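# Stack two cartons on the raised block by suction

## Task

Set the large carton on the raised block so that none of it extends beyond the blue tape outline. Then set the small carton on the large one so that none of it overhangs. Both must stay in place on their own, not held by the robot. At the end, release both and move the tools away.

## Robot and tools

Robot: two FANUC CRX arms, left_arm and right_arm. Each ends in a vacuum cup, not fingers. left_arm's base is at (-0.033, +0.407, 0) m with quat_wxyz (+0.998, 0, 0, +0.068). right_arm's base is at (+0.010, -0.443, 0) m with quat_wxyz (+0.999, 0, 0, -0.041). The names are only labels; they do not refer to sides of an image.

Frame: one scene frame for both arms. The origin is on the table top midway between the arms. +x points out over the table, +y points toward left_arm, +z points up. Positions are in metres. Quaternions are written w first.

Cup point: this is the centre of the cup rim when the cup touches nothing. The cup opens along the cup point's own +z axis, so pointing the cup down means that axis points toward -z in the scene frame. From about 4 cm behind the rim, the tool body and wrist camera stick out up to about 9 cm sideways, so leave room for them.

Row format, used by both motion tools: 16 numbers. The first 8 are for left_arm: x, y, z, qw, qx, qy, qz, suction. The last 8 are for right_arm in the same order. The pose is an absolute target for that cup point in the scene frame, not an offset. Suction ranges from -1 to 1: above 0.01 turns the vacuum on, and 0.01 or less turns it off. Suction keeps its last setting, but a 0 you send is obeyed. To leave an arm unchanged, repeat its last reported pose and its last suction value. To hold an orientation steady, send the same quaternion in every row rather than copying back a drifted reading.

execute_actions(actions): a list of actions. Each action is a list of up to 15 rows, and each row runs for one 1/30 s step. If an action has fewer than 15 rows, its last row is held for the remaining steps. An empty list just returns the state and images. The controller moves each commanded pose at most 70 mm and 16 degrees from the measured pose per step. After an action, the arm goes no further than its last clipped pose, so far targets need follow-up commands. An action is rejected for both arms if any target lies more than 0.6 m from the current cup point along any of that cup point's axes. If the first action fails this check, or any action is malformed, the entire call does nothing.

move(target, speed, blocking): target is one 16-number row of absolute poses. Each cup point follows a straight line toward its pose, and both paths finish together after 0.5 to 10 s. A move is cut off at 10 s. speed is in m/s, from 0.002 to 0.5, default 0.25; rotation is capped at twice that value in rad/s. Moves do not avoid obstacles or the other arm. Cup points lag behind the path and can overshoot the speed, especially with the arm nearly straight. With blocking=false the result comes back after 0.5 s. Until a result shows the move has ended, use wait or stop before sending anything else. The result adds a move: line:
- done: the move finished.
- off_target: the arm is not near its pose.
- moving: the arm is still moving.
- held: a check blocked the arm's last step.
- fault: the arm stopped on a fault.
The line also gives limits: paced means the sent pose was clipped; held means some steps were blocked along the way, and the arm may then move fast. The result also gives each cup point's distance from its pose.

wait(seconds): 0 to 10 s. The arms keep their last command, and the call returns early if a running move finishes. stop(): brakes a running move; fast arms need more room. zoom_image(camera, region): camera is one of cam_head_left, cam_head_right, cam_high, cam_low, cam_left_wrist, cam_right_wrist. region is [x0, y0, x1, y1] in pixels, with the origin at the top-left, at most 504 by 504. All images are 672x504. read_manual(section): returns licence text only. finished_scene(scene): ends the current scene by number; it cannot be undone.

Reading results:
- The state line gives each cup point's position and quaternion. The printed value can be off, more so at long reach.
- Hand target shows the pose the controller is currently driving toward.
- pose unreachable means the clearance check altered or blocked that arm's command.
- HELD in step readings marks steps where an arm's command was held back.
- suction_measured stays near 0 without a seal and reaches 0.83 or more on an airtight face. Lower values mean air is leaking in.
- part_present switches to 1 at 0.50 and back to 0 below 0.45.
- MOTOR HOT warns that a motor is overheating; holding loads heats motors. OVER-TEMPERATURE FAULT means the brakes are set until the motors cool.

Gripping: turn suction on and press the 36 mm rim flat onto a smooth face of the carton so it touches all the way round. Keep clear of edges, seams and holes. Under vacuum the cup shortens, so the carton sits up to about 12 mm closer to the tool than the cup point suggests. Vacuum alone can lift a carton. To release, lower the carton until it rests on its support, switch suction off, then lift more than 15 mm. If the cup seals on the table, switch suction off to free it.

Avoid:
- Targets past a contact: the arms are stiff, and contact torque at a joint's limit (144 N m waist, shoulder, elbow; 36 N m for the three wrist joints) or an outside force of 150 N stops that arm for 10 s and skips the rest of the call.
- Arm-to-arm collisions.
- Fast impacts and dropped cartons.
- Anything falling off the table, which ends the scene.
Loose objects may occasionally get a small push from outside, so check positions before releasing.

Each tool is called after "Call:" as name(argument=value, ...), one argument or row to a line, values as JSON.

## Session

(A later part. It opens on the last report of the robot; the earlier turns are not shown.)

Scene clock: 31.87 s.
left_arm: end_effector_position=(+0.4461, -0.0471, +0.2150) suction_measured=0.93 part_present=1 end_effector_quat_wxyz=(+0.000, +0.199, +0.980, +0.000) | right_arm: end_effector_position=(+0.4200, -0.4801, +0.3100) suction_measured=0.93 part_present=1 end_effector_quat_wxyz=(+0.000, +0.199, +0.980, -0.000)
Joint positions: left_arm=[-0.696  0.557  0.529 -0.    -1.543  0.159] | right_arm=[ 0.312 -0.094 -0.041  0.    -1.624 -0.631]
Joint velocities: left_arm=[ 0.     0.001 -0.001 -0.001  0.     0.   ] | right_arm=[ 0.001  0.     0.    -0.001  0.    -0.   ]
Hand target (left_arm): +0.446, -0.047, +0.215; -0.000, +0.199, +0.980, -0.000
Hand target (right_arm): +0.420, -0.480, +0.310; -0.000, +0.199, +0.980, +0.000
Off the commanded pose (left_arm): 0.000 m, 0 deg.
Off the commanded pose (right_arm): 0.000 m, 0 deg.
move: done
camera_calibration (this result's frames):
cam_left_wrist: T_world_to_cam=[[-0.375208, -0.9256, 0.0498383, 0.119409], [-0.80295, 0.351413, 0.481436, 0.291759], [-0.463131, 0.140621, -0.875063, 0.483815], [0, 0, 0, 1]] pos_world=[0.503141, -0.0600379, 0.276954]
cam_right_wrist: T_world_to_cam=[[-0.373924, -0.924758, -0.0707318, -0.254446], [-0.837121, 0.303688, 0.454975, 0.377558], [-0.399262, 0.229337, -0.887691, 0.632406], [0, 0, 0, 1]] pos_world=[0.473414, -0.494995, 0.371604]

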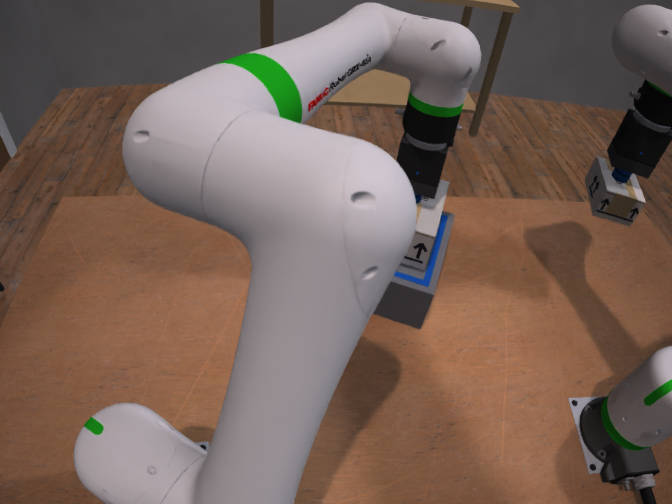

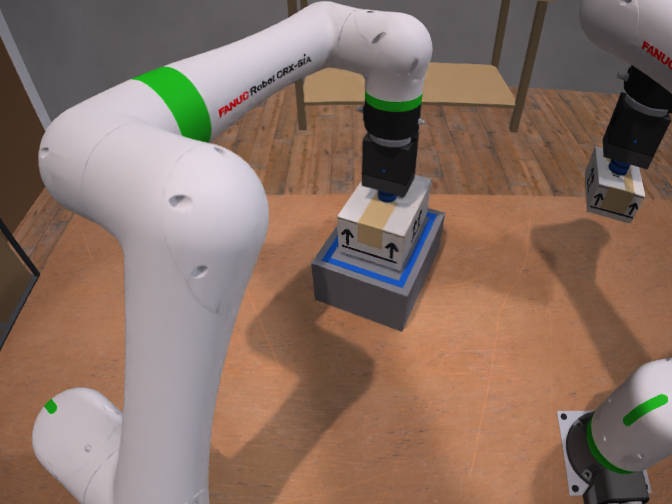

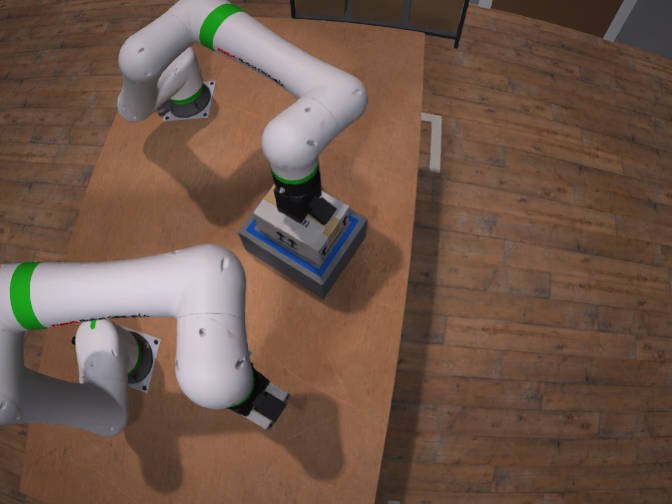

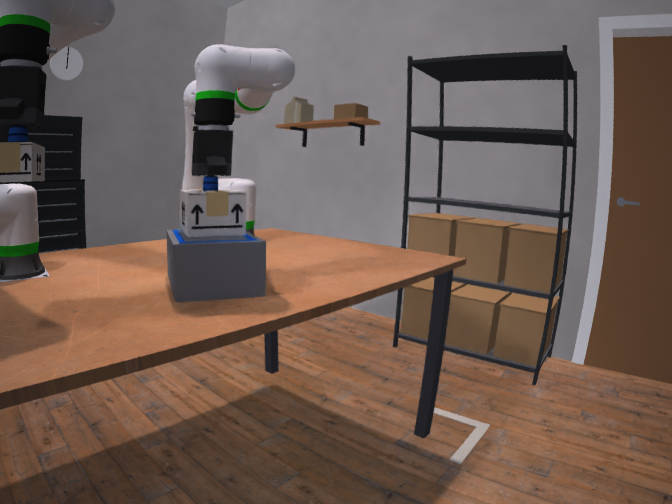

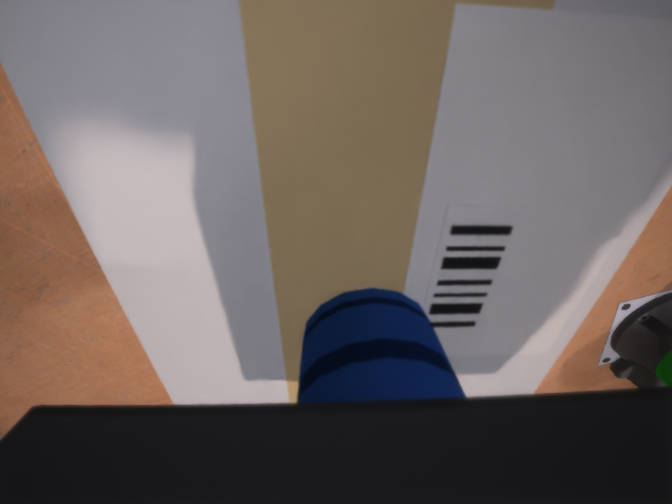

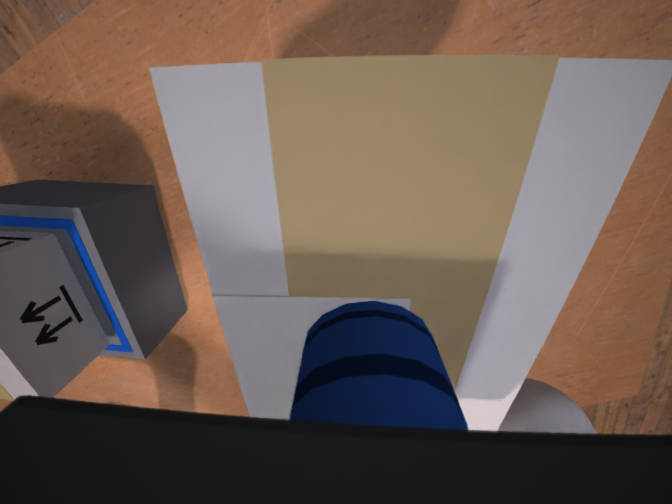

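Call:
move(
  target=[0.442,-0.043,0.2055,0,0.199,0.98,0,1, 0.42,-0.48,0.31,0,0.199,0.98,0,1],
  speed=0.02,
)

Call:
execute_actions(
  actions=[
    [[0.442,-0.043,0.2055,0,0.199,0.98,0,0, 0.42,-0.48,0.31,0,0.199,0.98,0,1]],
    [[0.442,-0.043,0.26,0,0.199,0.98,0,0, 0.42,-0.48,0.31,0,0.199,0.98,0,1]],
  ],
)

Call:
move(
  target=[0.42,0.5,0.32,0,0.199,0.98,0,0, 0.436,-0.03,0.30,0,0.199,0.98,0,1],
  speed=0.3,
)

Call:
zoom_image(
  camera="cam_low",
  region=[150, 120, 290, 270],
)

Call:
zoom_image(
  camera="cam_head_right",
  region=[295, 120, 475, 300],
)

Scene clock: 41.00 s.
left_arm: end_effector_position=(+0.4420, -0.0430, +0.2055) suction_measured=0.93 part_present=1 end_effector_quat_wxyz=(-0.000, +0.199, +0.980, -0.000) | right_arm: end_effector_position=(+0.4200, -0.4800, +0.3100) suction_measured=0.93 part_present=1 end_effector_quat_wxyz=(-0.000, +0.199, +0.980, +0.000)
Joint positions: left_arm=[-0.694  0.542  0.484  0.    -1.513  0.157] | right_arm=[ 0.312 -0.094 -0.041 -0.    -1.624 -0.631]
Joint velocities: left_arm=[-0.    -0.    -0.001 -0.001  0.    -0.   ] | right_arm=[ 0.001  0.     0.     0.002 -0.001 -0.   ]
Hand target (left_arm): +0.442, -0.043, +0.205; +0.000, +0.199, +0.980, +0.000
Hand target (right_arm): +0.420, -0.480, +0.310; -0.000, +0.199, +0.980, +0.000
Off the commanded pose (left_arm): 0.000 m, 0 deg.
Off the commanded pose (right_arm): 0.000 m, 0 deg.
move: done
camera_calibration (this result's frames):
cam_left_wrist: T_world_to_cam=[[-0.375188, -0.925604, 0.0498999, 0.122044], [-0.802927, 0.351418, 0.48147, 0.291649], [-0.463186, 0.140576, -0.875041, 0.473047], [0, 0, 0, 1]] pos_world=[0.499071, -0.0560252, 0.267426]
cam_right_wrist: T_world_to_cam=[[-0.373832, -0.924795, -0.0707376, -0.254452], [-0.83715, 0.303602, 0.454979, 0.377516], [-0.399287, 0.229304, -0.887688, 0.632389], [0, 0, 0, 1]] pos_world=[0.473419, -0.49494, 0.371603]

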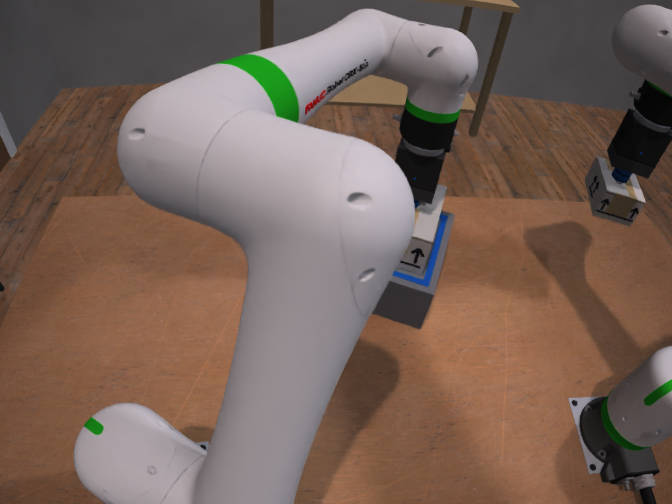

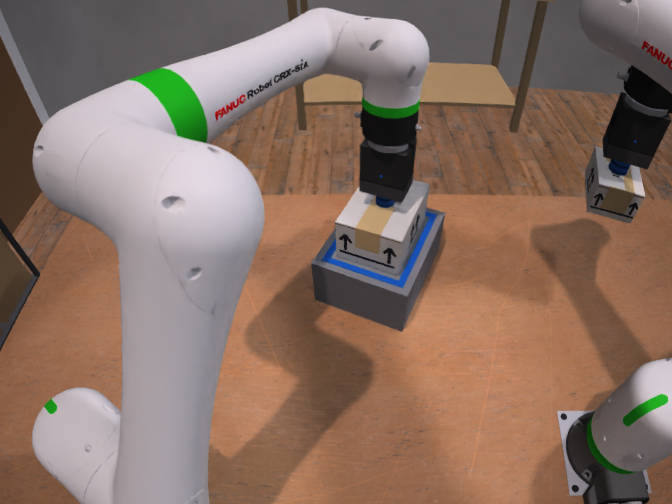

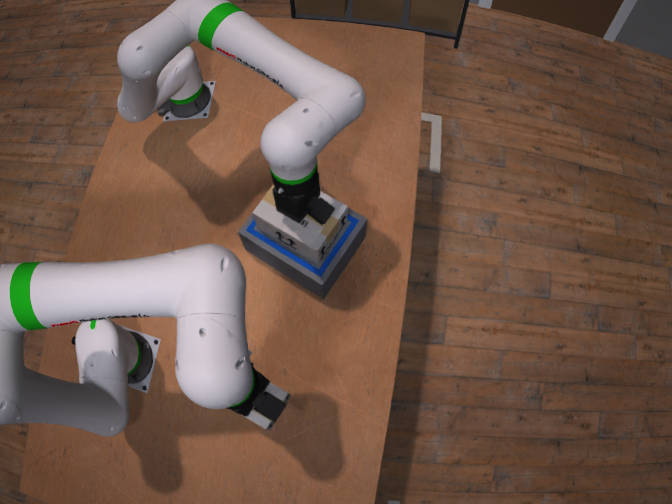

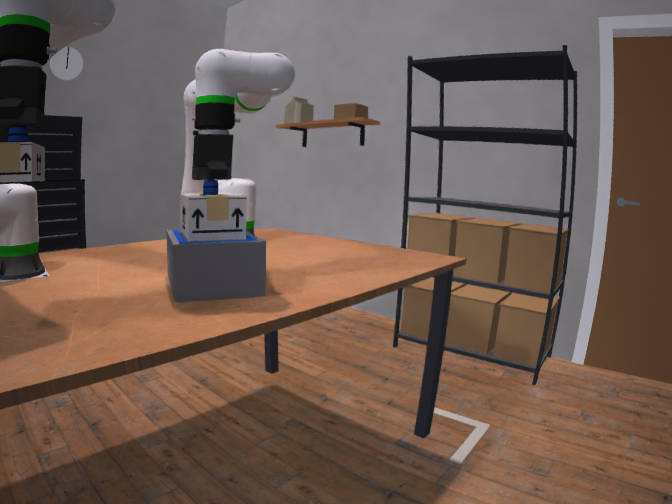

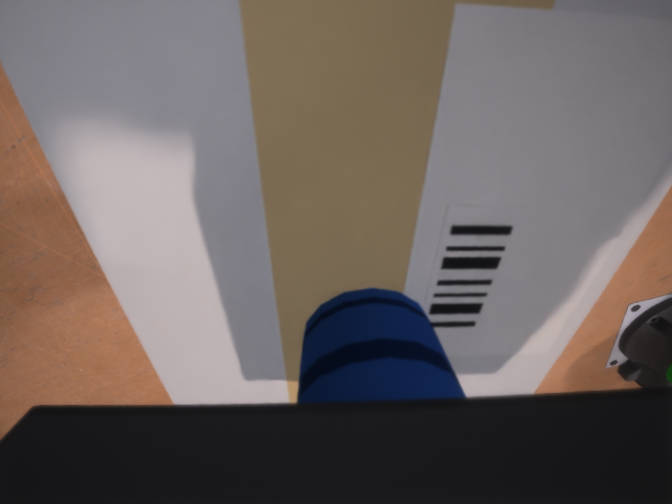

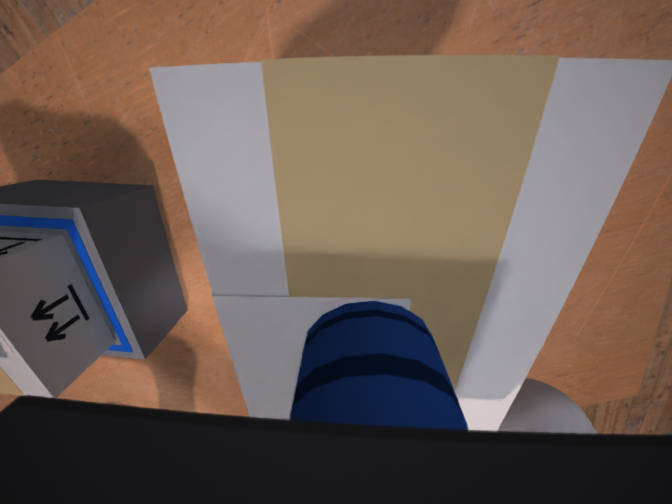

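Scene clock: 42.00 s.
left_arm: end_effector_position=(+0.4418, -0.0428, +0.2600) suction_measured=0.00 part_present=0 end_effector_quat_wxyz=(-0.000, +0.199, +0.980, -0.000) | right_arm: end_effector_position=(+0.4200, -0.4800, +0.3100) suction_measured=0.93 part_present=1 end_effector_quat_wxyz=(-0.000, +0.199, +0.980, +0.000)
Joint positions: left_arm=[-0.694  0.542  0.611  0.    -1.64   0.157] | right_arm=[ 0.312 -0.094 -0.041 -0.    -1.624 -0.631]
Joint velocities: left_arm=[-0.001  0.001  0.002 -0.002 -0.001  0.001] | right_arm=[-0.001 -0.    -0.    -0.    -0.001 -0.   ]
Hand target (left_arm): +0.442, -0.043, +0.260; +0.000, +0.199, +0.980, -0.000
Hand target (right_arm): +0.420, -0.480, +0.310; -0.000, +0.199, +0.980, +0.000
Off the commanded pose (left_arm): 0.000 m, 0 deg.
Off the commanded pose (right_arm): 0.000 m, 0 deg.
Step readings (end_effector_position; steps 1 to 15: 1st action; 16 to 30: 2nd action):
0: left_arm (+0.4420, -0.0430, +0.2055) | right_arm (+0.4200, -0.4800, +0.3100)
1: left_arm (+0.4420, -0.0430, +0.2055) | right_arm (+0.4200, -0.4800, +0.3100)
2: left_arm (+0.4420, -0.0430, +0.2055) | right_arm (+0.4200, -0.4800, +0.3100)
4: left_arm (+0.4420, -0.0430, +0.2058) | right_arm (+0.4200, -0.4800, +0.3100)
8: left_arm (+0.4420, -0.0430, +0.2058) | right_arm (+0.4200, -0.4800, +0.3100)
15: left_arm (+0.4420, -0.0430, +0.2056) | right_arm (+0.4200, -0.4800, +0.3100)
16: left_arm (+0.4420, -0.0430, +0.2056) | right_arm (+0.4200, -0.4800, +0.3100)
17: left_arm (+0.4419, -0.0429, +0.2069) | right_arm (+0.4200, -0.4800, +0.3100)
19: left_arm (+0.4419, -0.0426, +0.2211) | right_arm (+0.4200, -0.4800, +0.3100)
23: left_arm (+0.4410, -0.0426, +0.2580) | right_arm (+0.4200, -0.4800, +0.3100)
30: end_effector_position above
camera_calibration (this result's frames):
cam_left_wrist: T_world_to_cam=[[-0.37509, -0.925645, 0.0498919, 0.119392], [-0.802929, 0.351318, 0.48154, 0.265141], [-0.463263, 0.140561, -0.875003, 0.520585], [0, 0, 0, 1]] pos_world=[0.49884, -0.0558086, 0.32188]
cam_right_wrist: T_world_to_cam=[[-0.373832, -0.924795, -0.0707375, -0.254452], [-0.83715, 0.303602, 0.454979, 0.377516], [-0.399287, 0.229304, -0.887688, 0.632389], [0, 0, 0, 1]] pos_world=[0.473419, -0.49494, 0.371603]

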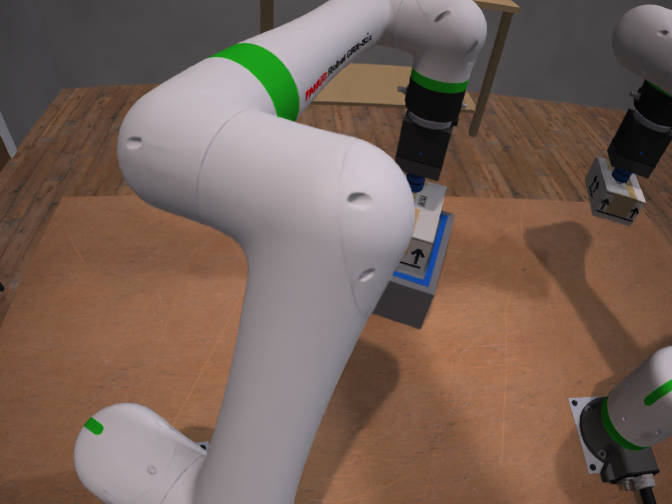

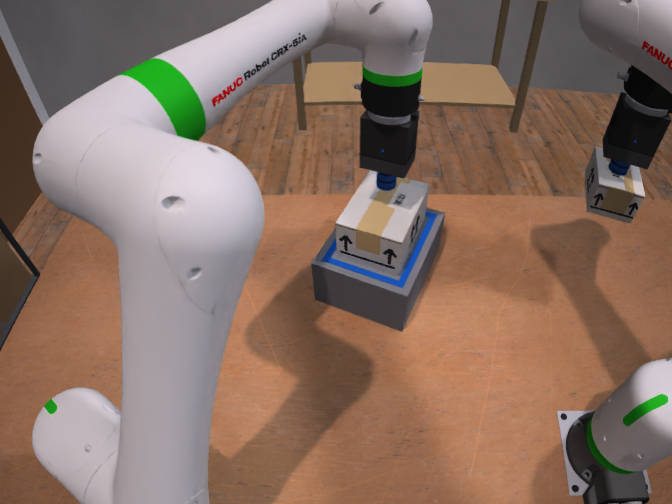

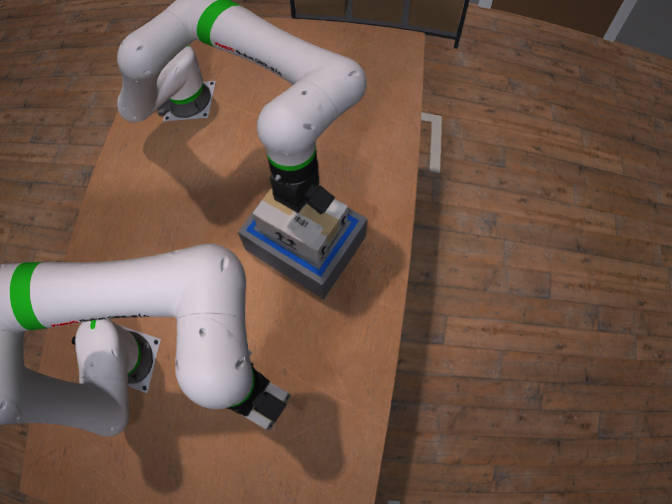

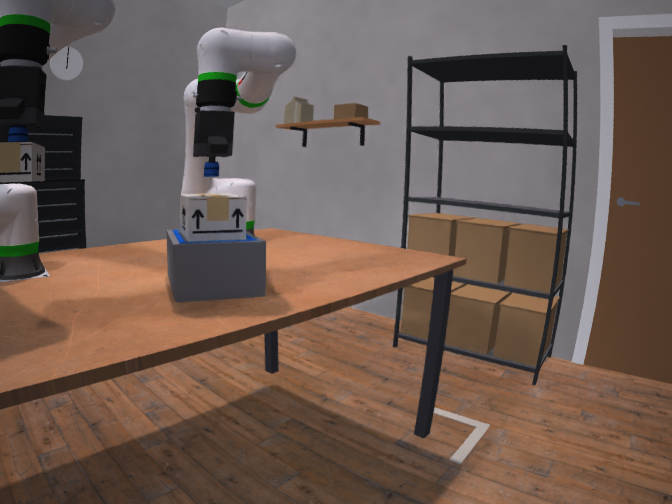

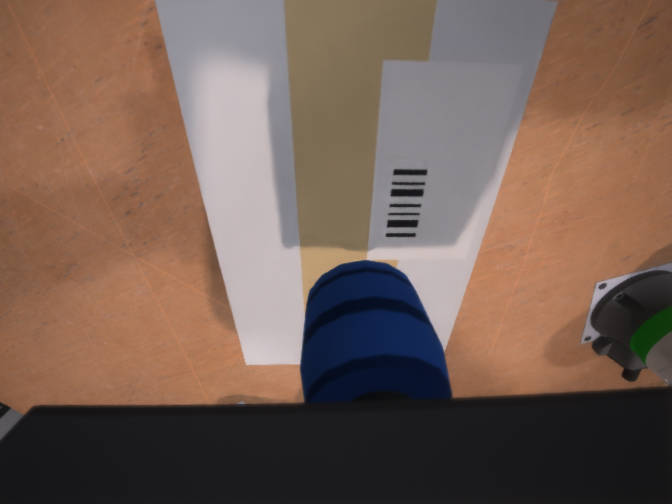

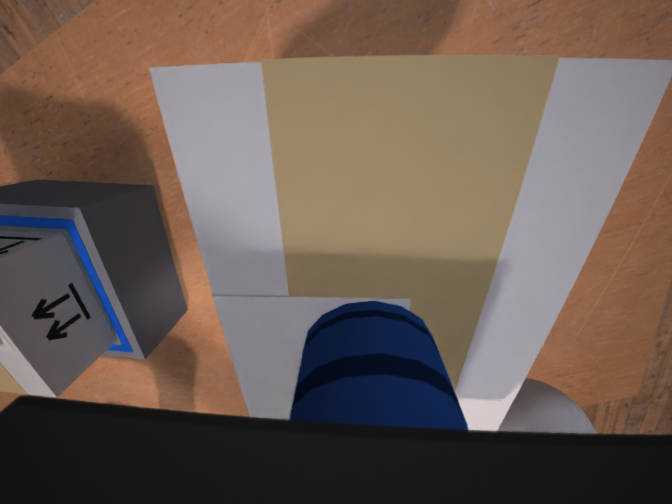

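Scene clock: 44.30 s.
left_arm: end_effector_position=(+0.4191, +0.5002, +0.3194) suction_measured=0.00 part_present=0 end_effector_quat_wxyz=(-0.001, +0.199, +0.980, +0.003) | right_arm: end_effector_position=(+0.4353, -0.0300, +0.3000) suction_measured=0.93 part_present=1 end_effector_quat_wxyz=(-0.001, +0.199, +0.980, -0.000)
Joint positions: left_arm=[ 0.351  0.033  0.105 -0.005 -1.641 -0.888] | right_arm=[ 1.072  0.376  0.469 -0.001 -1.665 -1.391]
Joint velocities: left_arm=[-0.001  0.001  0.     0.    -0.    -0.   ] | right_arm=[ 0.001  0.001  0.001 -0.004 -0.    -0.   ]
Hand target (left_arm): +0.419, +0.500, +0.319; -0.001, +0.199, +0.980, +0.003
Hand target (right_arm): +0.435, -0.030, +0.300; -0.001, +0.199, +0.980, -0.000
Off the commanded pose (left_arm): 0.001 m, 0 deg.
Off the commanded pose (right_arm): 0.001 m, 0 deg.
move: done
camera_calibration (this result's frames):
cam_left_wrist: T_world_to_cam=[[-0.375205, -0.925852, 0.044929, 0.612338], [-0.802846, 0.348818, 0.483491, 0.0280863], [-0.463313, 0.145337, -0.874196, 0.483095], [0, 0, 0, 1]] pos_world=[0.476126, 0.486926, 0.381228]
cam_right_wrist: T_world_to_cam=[[-0.373879, -0.924837, -0.0699385, 0.166464], [-0.836436, 0.303638, 0.456266, 0.257621], [-0.400735, 0.229087, -0.887091, 0.526865], [0, 0, 0, 1]] pos_world=[0.488855, -0.0449696, 0.361475]

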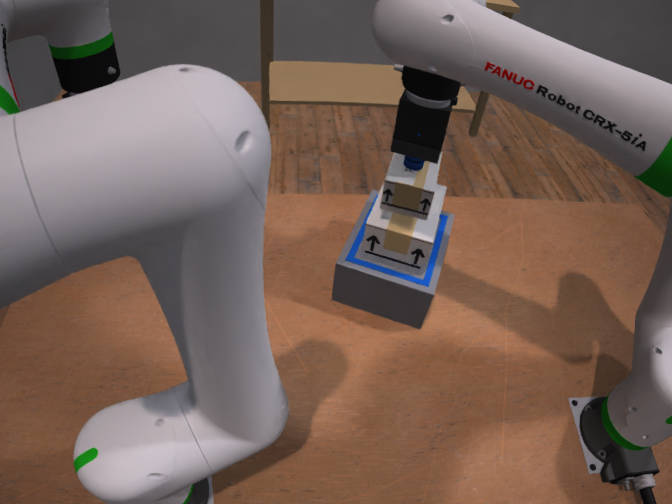

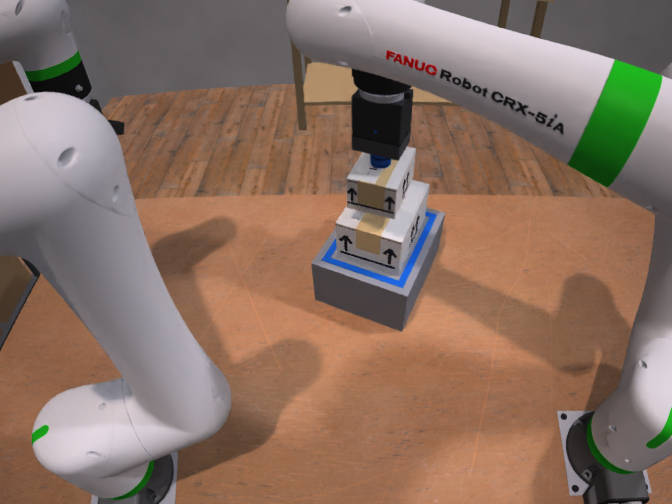

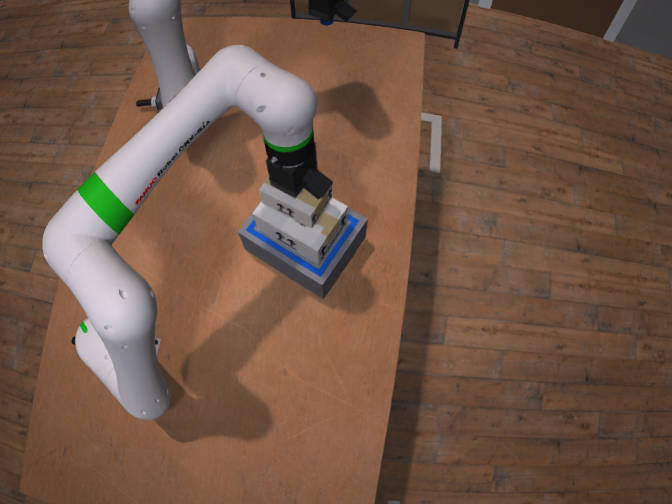

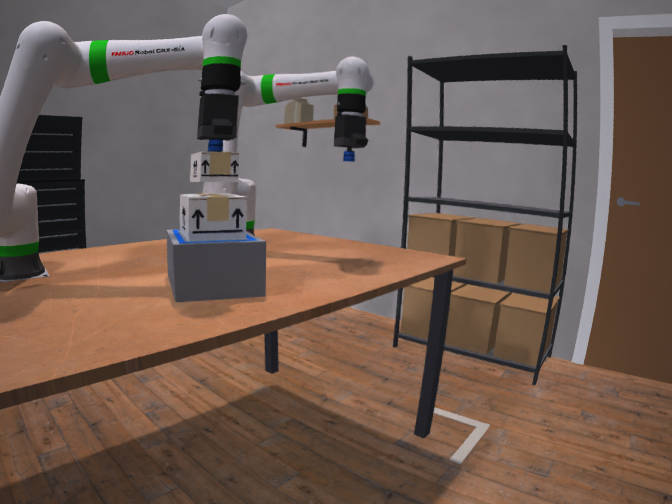

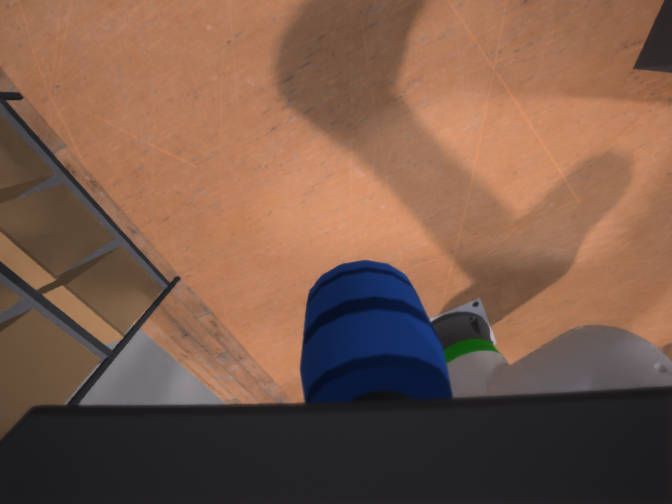

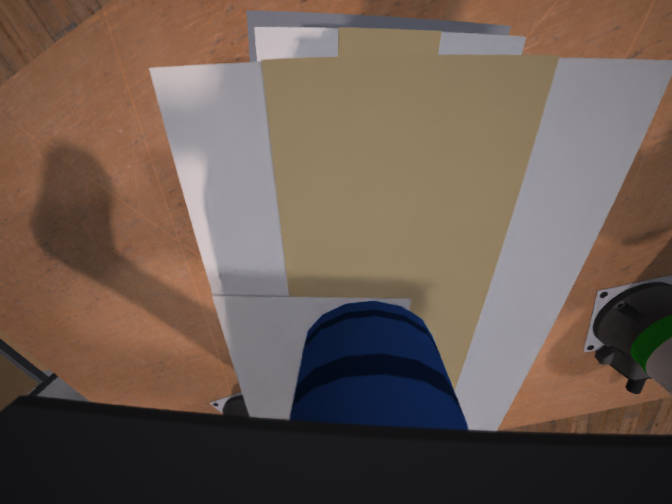

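Region (150, 120, 290, 270) of cam_low's 672x504 image, scaled by 3.360, with more detail than that image has; it fills the left 470 columns of this view, and the rest is white.

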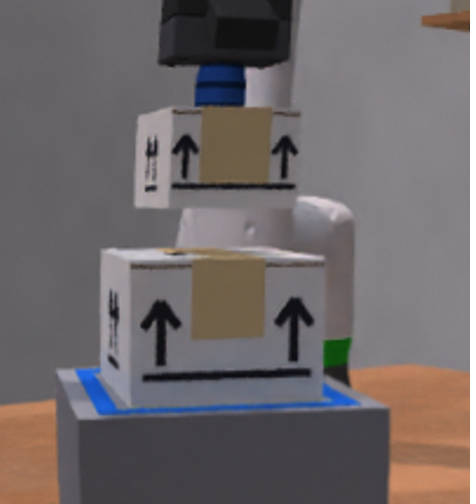

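Region (295, 120, 475, 300) of cam_head_right's 672x504 image, scaled by 2.800, with more detail than that image has.

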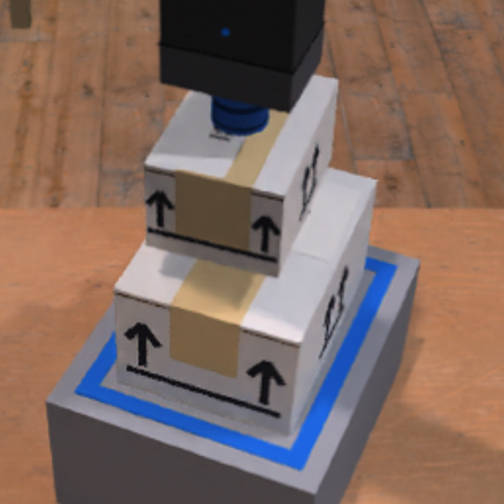

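Call:
move(
  target=[0.42,0.5,0.32,0,0.199,0.98,0,0, 0.441,-0.035,0.273,0,0.225,0.974,0,1],
  speed=0.03,
)

Call:
zoom_image(
  camera="cam_low",
  region=[160, 140, 270, 250],
)

Call:
zoom_image(
  camera="cam_head_right",
  region=[295, 120, 475, 300],
)

Scene clock: 49.70 s.
left_arm: end_effector_position=(+0.4200, +0.5000, +0.3200) suction_measured=0.00 part_present=0 end_effector_quat_wxyz=(-0.000, +0.199, +0.980, +0.000) | right_arm: end_effector_position=(+0.4410, -0.0349, +0.2730) suction_measured=0.93 part_present=1 end_effector_quat_wxyz=(+0.000, +0.225, +0.974, +0.000)
Joint positions: left_arm=[ 0.353  0.036  0.108 -0.    -1.644 -0.889] | right_arm=[ 1.06   0.373  0.401  0.    -1.599 -1.432]
Joint velocities: left_arm=[ 0.  0. -0.  0.  0.  0.] | right_arm=[ 0.    -0.     0.001 -0.     0.002  0.   ]
Hand target (left_arm): +0.420, +0.500, +0.320; -0.000, +0.199, +0.980, +0.000
Hand target (right_arm): +0.441, -0.035, +0.273; +0.000, +0.225, +0.974, +0.000
Off the commanded pose (left_arm): 0.000 m, 0 deg.
Off the commanded pose (right_arm): 0.000 m, 0 deg.
move: done
camera_calibration (this result's frames):
cam_left_wrist: T_world_to_cam=[[-0.375178, -0.925612, 0.0498481, 0.610726], [-0.80294, 0.351384, 0.481473, 0.0280106], [-0.463173, 0.140613, -0.875042, 0.486672], [0, 0, 0, 1]] pos_world=[0.477035, 0.48702, 0.381928]
cam_right_wrist: T_world_to_cam=[[-0.422743, -0.903482, -0.0707767, 0.184709], [-0.819733, 0.347916, 0.454964, 0.270707], [-0.386427, 0.250351, -0.887693, 0.500972], [0, 0, 0, 1]] pos_world=[0.493581, -0.052721, 0.334621]

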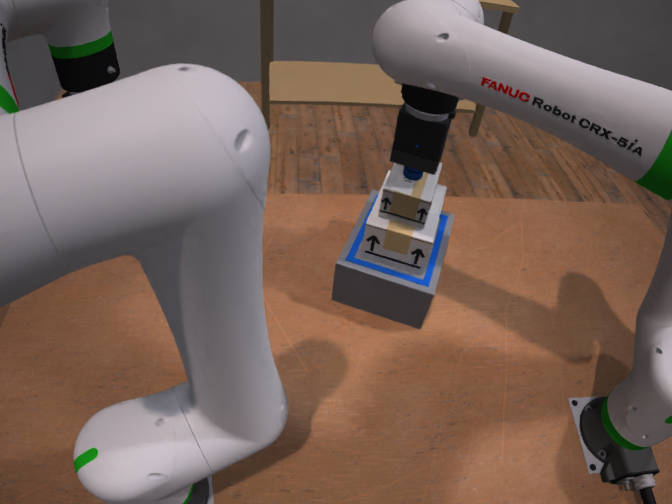

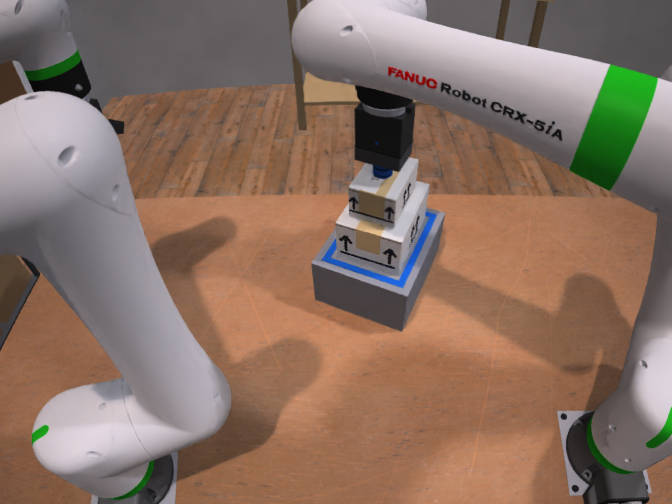

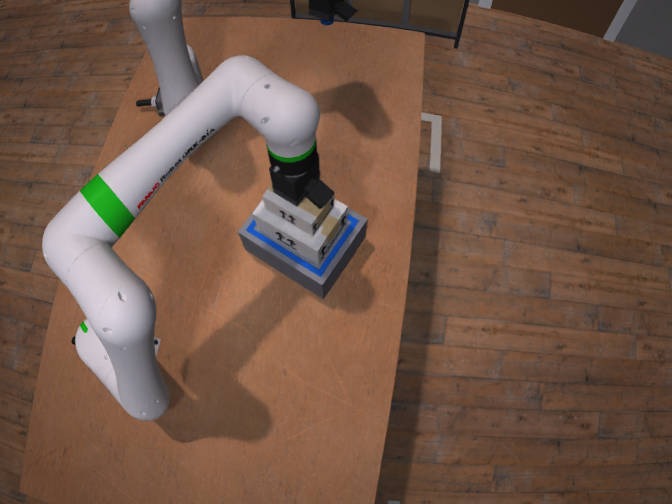

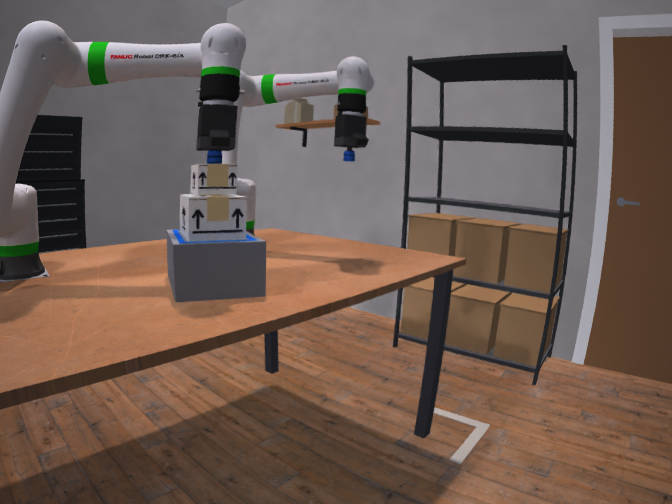

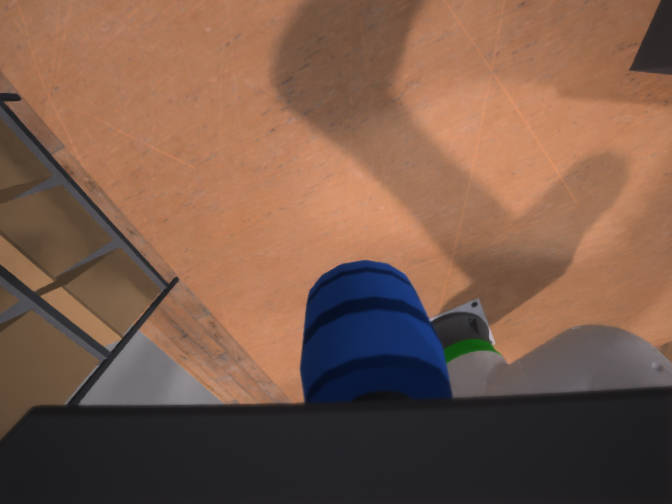

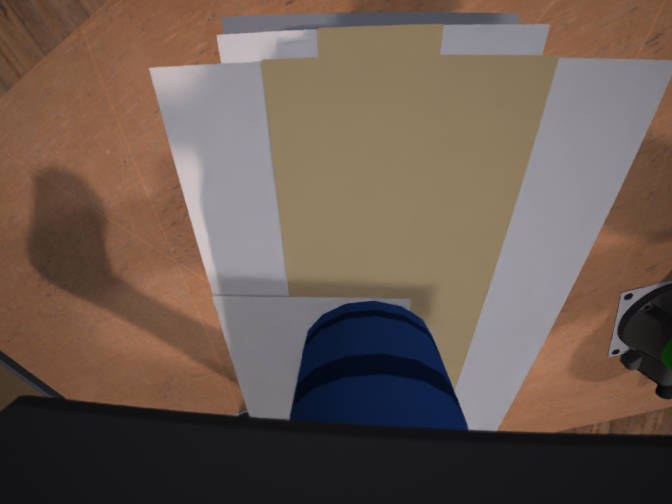

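Region (160, 140, 270, 250) of cam_low's 672x504 image, scaled by 4.582, with more detail than that image has.

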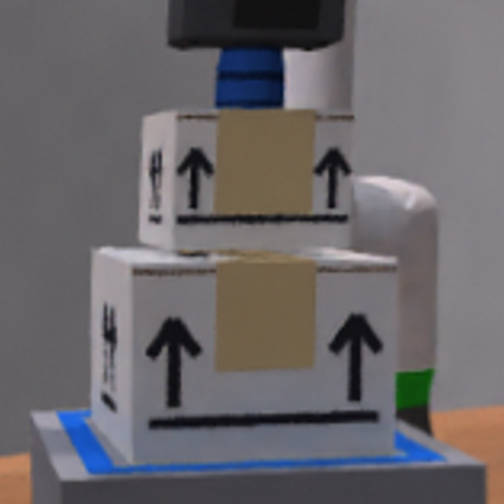

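Region (295, 120, 475, 300) of cam_head_right's 672x504 image, scaled by 2.800, with more detail than that image has.

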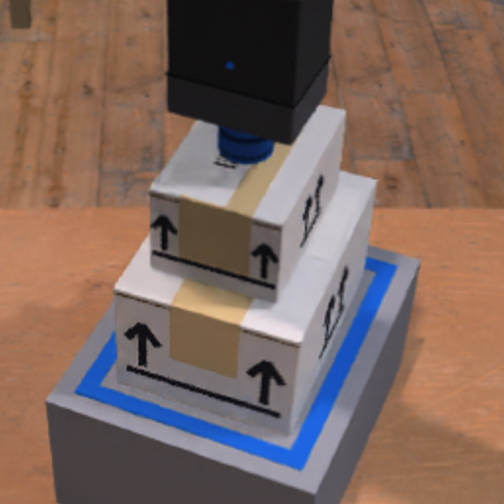

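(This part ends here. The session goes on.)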